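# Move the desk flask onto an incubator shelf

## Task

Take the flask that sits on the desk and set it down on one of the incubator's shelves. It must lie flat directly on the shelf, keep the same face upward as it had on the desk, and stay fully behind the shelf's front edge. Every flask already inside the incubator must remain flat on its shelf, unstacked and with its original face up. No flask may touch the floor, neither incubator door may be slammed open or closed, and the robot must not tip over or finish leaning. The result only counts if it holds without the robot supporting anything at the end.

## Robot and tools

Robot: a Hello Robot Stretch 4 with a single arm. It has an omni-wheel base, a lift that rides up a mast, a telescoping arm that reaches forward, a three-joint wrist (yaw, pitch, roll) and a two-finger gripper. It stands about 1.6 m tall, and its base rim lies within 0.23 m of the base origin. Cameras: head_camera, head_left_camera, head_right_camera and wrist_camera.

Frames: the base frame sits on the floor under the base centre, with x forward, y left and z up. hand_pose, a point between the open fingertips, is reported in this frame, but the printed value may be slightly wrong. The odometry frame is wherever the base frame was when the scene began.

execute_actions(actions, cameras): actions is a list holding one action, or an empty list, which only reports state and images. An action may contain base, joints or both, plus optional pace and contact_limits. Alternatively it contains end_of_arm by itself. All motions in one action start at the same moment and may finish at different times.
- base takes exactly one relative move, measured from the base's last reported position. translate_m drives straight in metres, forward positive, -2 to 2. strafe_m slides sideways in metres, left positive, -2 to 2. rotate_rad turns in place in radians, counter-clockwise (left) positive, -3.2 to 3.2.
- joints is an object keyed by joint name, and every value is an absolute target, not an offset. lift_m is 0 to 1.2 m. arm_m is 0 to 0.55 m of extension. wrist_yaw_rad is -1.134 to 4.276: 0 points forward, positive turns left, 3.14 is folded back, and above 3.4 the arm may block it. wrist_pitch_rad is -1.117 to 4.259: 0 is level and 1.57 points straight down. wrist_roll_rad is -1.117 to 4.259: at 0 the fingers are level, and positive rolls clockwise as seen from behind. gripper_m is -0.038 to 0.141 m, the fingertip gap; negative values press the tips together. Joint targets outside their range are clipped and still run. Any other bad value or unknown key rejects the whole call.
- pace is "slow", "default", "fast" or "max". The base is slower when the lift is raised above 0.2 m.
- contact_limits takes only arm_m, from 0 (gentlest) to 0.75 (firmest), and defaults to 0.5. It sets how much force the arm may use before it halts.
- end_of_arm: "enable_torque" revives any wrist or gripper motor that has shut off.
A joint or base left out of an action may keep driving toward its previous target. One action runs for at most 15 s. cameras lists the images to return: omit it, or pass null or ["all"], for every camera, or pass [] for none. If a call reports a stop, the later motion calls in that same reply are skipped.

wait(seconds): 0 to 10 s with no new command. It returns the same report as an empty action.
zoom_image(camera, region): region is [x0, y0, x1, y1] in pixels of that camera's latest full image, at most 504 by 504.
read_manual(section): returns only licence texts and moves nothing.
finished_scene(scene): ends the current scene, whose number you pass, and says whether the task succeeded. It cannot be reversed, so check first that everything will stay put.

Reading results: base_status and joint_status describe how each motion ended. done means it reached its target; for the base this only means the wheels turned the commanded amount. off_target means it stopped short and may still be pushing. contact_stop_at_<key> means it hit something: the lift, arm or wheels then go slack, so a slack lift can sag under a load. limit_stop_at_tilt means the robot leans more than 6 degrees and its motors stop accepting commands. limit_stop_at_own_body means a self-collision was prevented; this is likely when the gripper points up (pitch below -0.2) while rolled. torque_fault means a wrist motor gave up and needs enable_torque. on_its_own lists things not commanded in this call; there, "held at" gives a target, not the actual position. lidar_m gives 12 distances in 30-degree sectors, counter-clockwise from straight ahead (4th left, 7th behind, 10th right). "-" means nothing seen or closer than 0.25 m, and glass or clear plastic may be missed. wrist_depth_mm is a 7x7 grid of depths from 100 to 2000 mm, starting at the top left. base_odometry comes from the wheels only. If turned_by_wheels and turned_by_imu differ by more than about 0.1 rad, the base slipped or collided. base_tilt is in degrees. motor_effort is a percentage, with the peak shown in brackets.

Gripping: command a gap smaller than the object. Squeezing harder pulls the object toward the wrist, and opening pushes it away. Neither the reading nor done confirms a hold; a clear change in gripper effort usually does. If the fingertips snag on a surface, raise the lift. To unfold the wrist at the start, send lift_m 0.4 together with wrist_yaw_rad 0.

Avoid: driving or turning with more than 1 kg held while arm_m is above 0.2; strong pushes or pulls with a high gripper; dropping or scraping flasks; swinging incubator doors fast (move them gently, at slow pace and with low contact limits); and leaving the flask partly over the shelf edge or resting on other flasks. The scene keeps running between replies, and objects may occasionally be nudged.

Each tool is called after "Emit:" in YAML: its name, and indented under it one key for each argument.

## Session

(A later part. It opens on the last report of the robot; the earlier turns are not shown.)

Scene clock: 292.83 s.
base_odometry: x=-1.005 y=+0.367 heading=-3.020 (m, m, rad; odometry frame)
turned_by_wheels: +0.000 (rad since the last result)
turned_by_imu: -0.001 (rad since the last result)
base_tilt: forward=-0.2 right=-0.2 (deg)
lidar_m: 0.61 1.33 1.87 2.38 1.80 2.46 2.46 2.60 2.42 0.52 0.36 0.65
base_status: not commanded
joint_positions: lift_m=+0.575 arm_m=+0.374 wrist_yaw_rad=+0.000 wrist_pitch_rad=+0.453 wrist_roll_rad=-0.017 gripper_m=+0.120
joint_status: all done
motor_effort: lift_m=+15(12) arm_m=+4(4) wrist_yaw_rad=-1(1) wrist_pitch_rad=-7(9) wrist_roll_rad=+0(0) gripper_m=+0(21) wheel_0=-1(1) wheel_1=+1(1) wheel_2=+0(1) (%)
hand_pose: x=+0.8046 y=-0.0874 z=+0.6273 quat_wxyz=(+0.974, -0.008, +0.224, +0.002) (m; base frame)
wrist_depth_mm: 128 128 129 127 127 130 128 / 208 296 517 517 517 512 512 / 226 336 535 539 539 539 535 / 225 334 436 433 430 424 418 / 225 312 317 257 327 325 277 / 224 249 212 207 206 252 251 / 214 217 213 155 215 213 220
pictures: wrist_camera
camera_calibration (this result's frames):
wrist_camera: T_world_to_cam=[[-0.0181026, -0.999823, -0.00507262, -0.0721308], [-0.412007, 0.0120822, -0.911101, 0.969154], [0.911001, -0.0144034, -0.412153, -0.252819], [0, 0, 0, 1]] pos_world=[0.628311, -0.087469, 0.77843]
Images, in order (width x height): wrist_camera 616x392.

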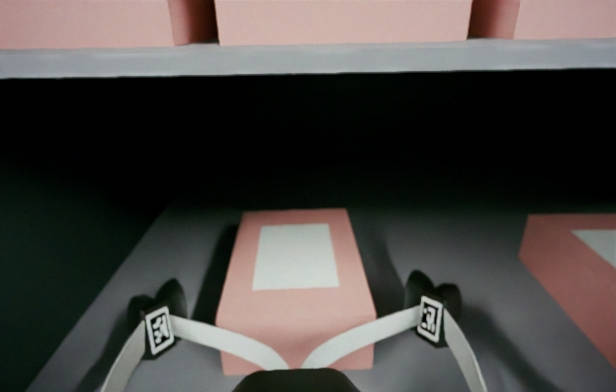

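The flask is released. Now retract the arm and verify.

Emit:
execute_actions:
  actions:
    - {"joints": {"arm_m": 0.2, "lift_m": 0.587}}
  cameras: ["head_camera", "wrist_camera"]

Scene clock: 301.03 s.
base_odometry: x=-1.005 y=+0.367 heading=-3.020 (m, m, rad; odometry frame)
turned_by_wheels: +0.000 (rad since the last result)
turned_by_imu: -0.001 (rad since the last result)
base_tilt: forward=-0.3 right=-0.1 (deg)
lidar_m: 0.62 1.30 1.86 2.37 1.81 2.46 2.48 2.61 2.38 0.52 0.37 0.64
base_status: not commanded
joint_positions: lift_m=+0.587 arm_m=+0.201 wrist_yaw_rad=+0.000 wrist_pitch_rad=+0.452 wrist_roll_rad=-0.017 gripper_m=+0.120
joint_status: all done
motor_effort: lift_m=+21(22) arm_m=-4(4) wrist_yaw_rad=+1(0) wrist_pitch_rad=-6(7) wrist_roll_rad=-1(0) gripper_m=-1(0) wheel_0=-1(1) wheel_1=+1(1) wheel_2=+0(1) (%)
hand_pose: x=+0.6311 y=-0.0874 z=+0.6389 quat_wxyz=(+0.975, -0.008, +0.224, +0.002) (m; base frame)
wrist_depth_mm: 242 291 285 285 287 287 283 / 254 357 668 683 683 683 559 / 266 355 615 676 668 661 549 / 281 355 462 375 455 384 366 / 296 347 370 377 384 364 366 / 294 319 554 574 216 549 549 / 300 353 469 156 477 462 473
pictures: head_camera, wrist_camera
camera_calibration (this result's frames):
wrist_camera: T_world_to_cam=[[-0.0183047, -0.99982, -0.00507743, -0.0751349], [-0.411763, 0.012166, -0.91121, 0.908114], [0.911107, -0.0145887, -0.411911, -0.0902413], [0, 0, 0, 1]] pos_world=[0.454772, -0.0874859, 0.789929]
Images, in order (width x height): head_camera 420x560, wrist_camera 616x392.

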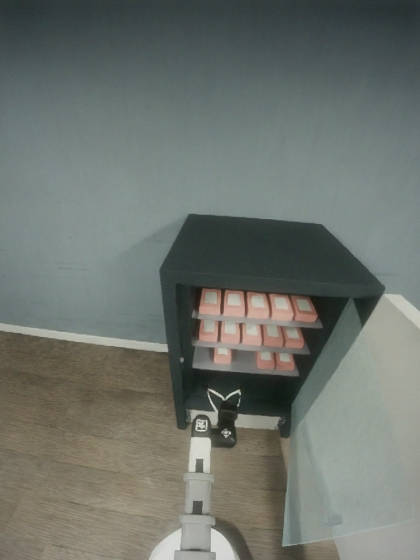

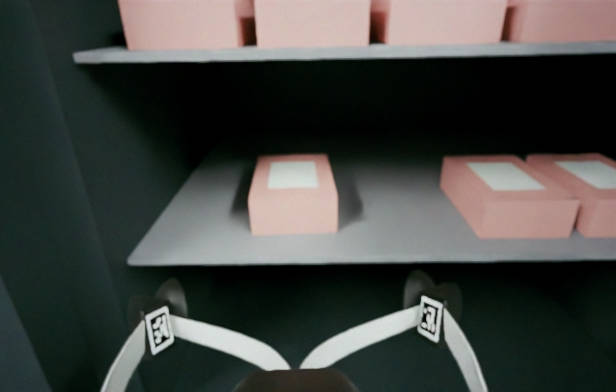

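The flask lies flat on the bottom shelf, label side up, well behind the front edge, and the gripper is clear of it.

Emit:
finished_scene:
  scene: 2

The scene is finished: the task was done.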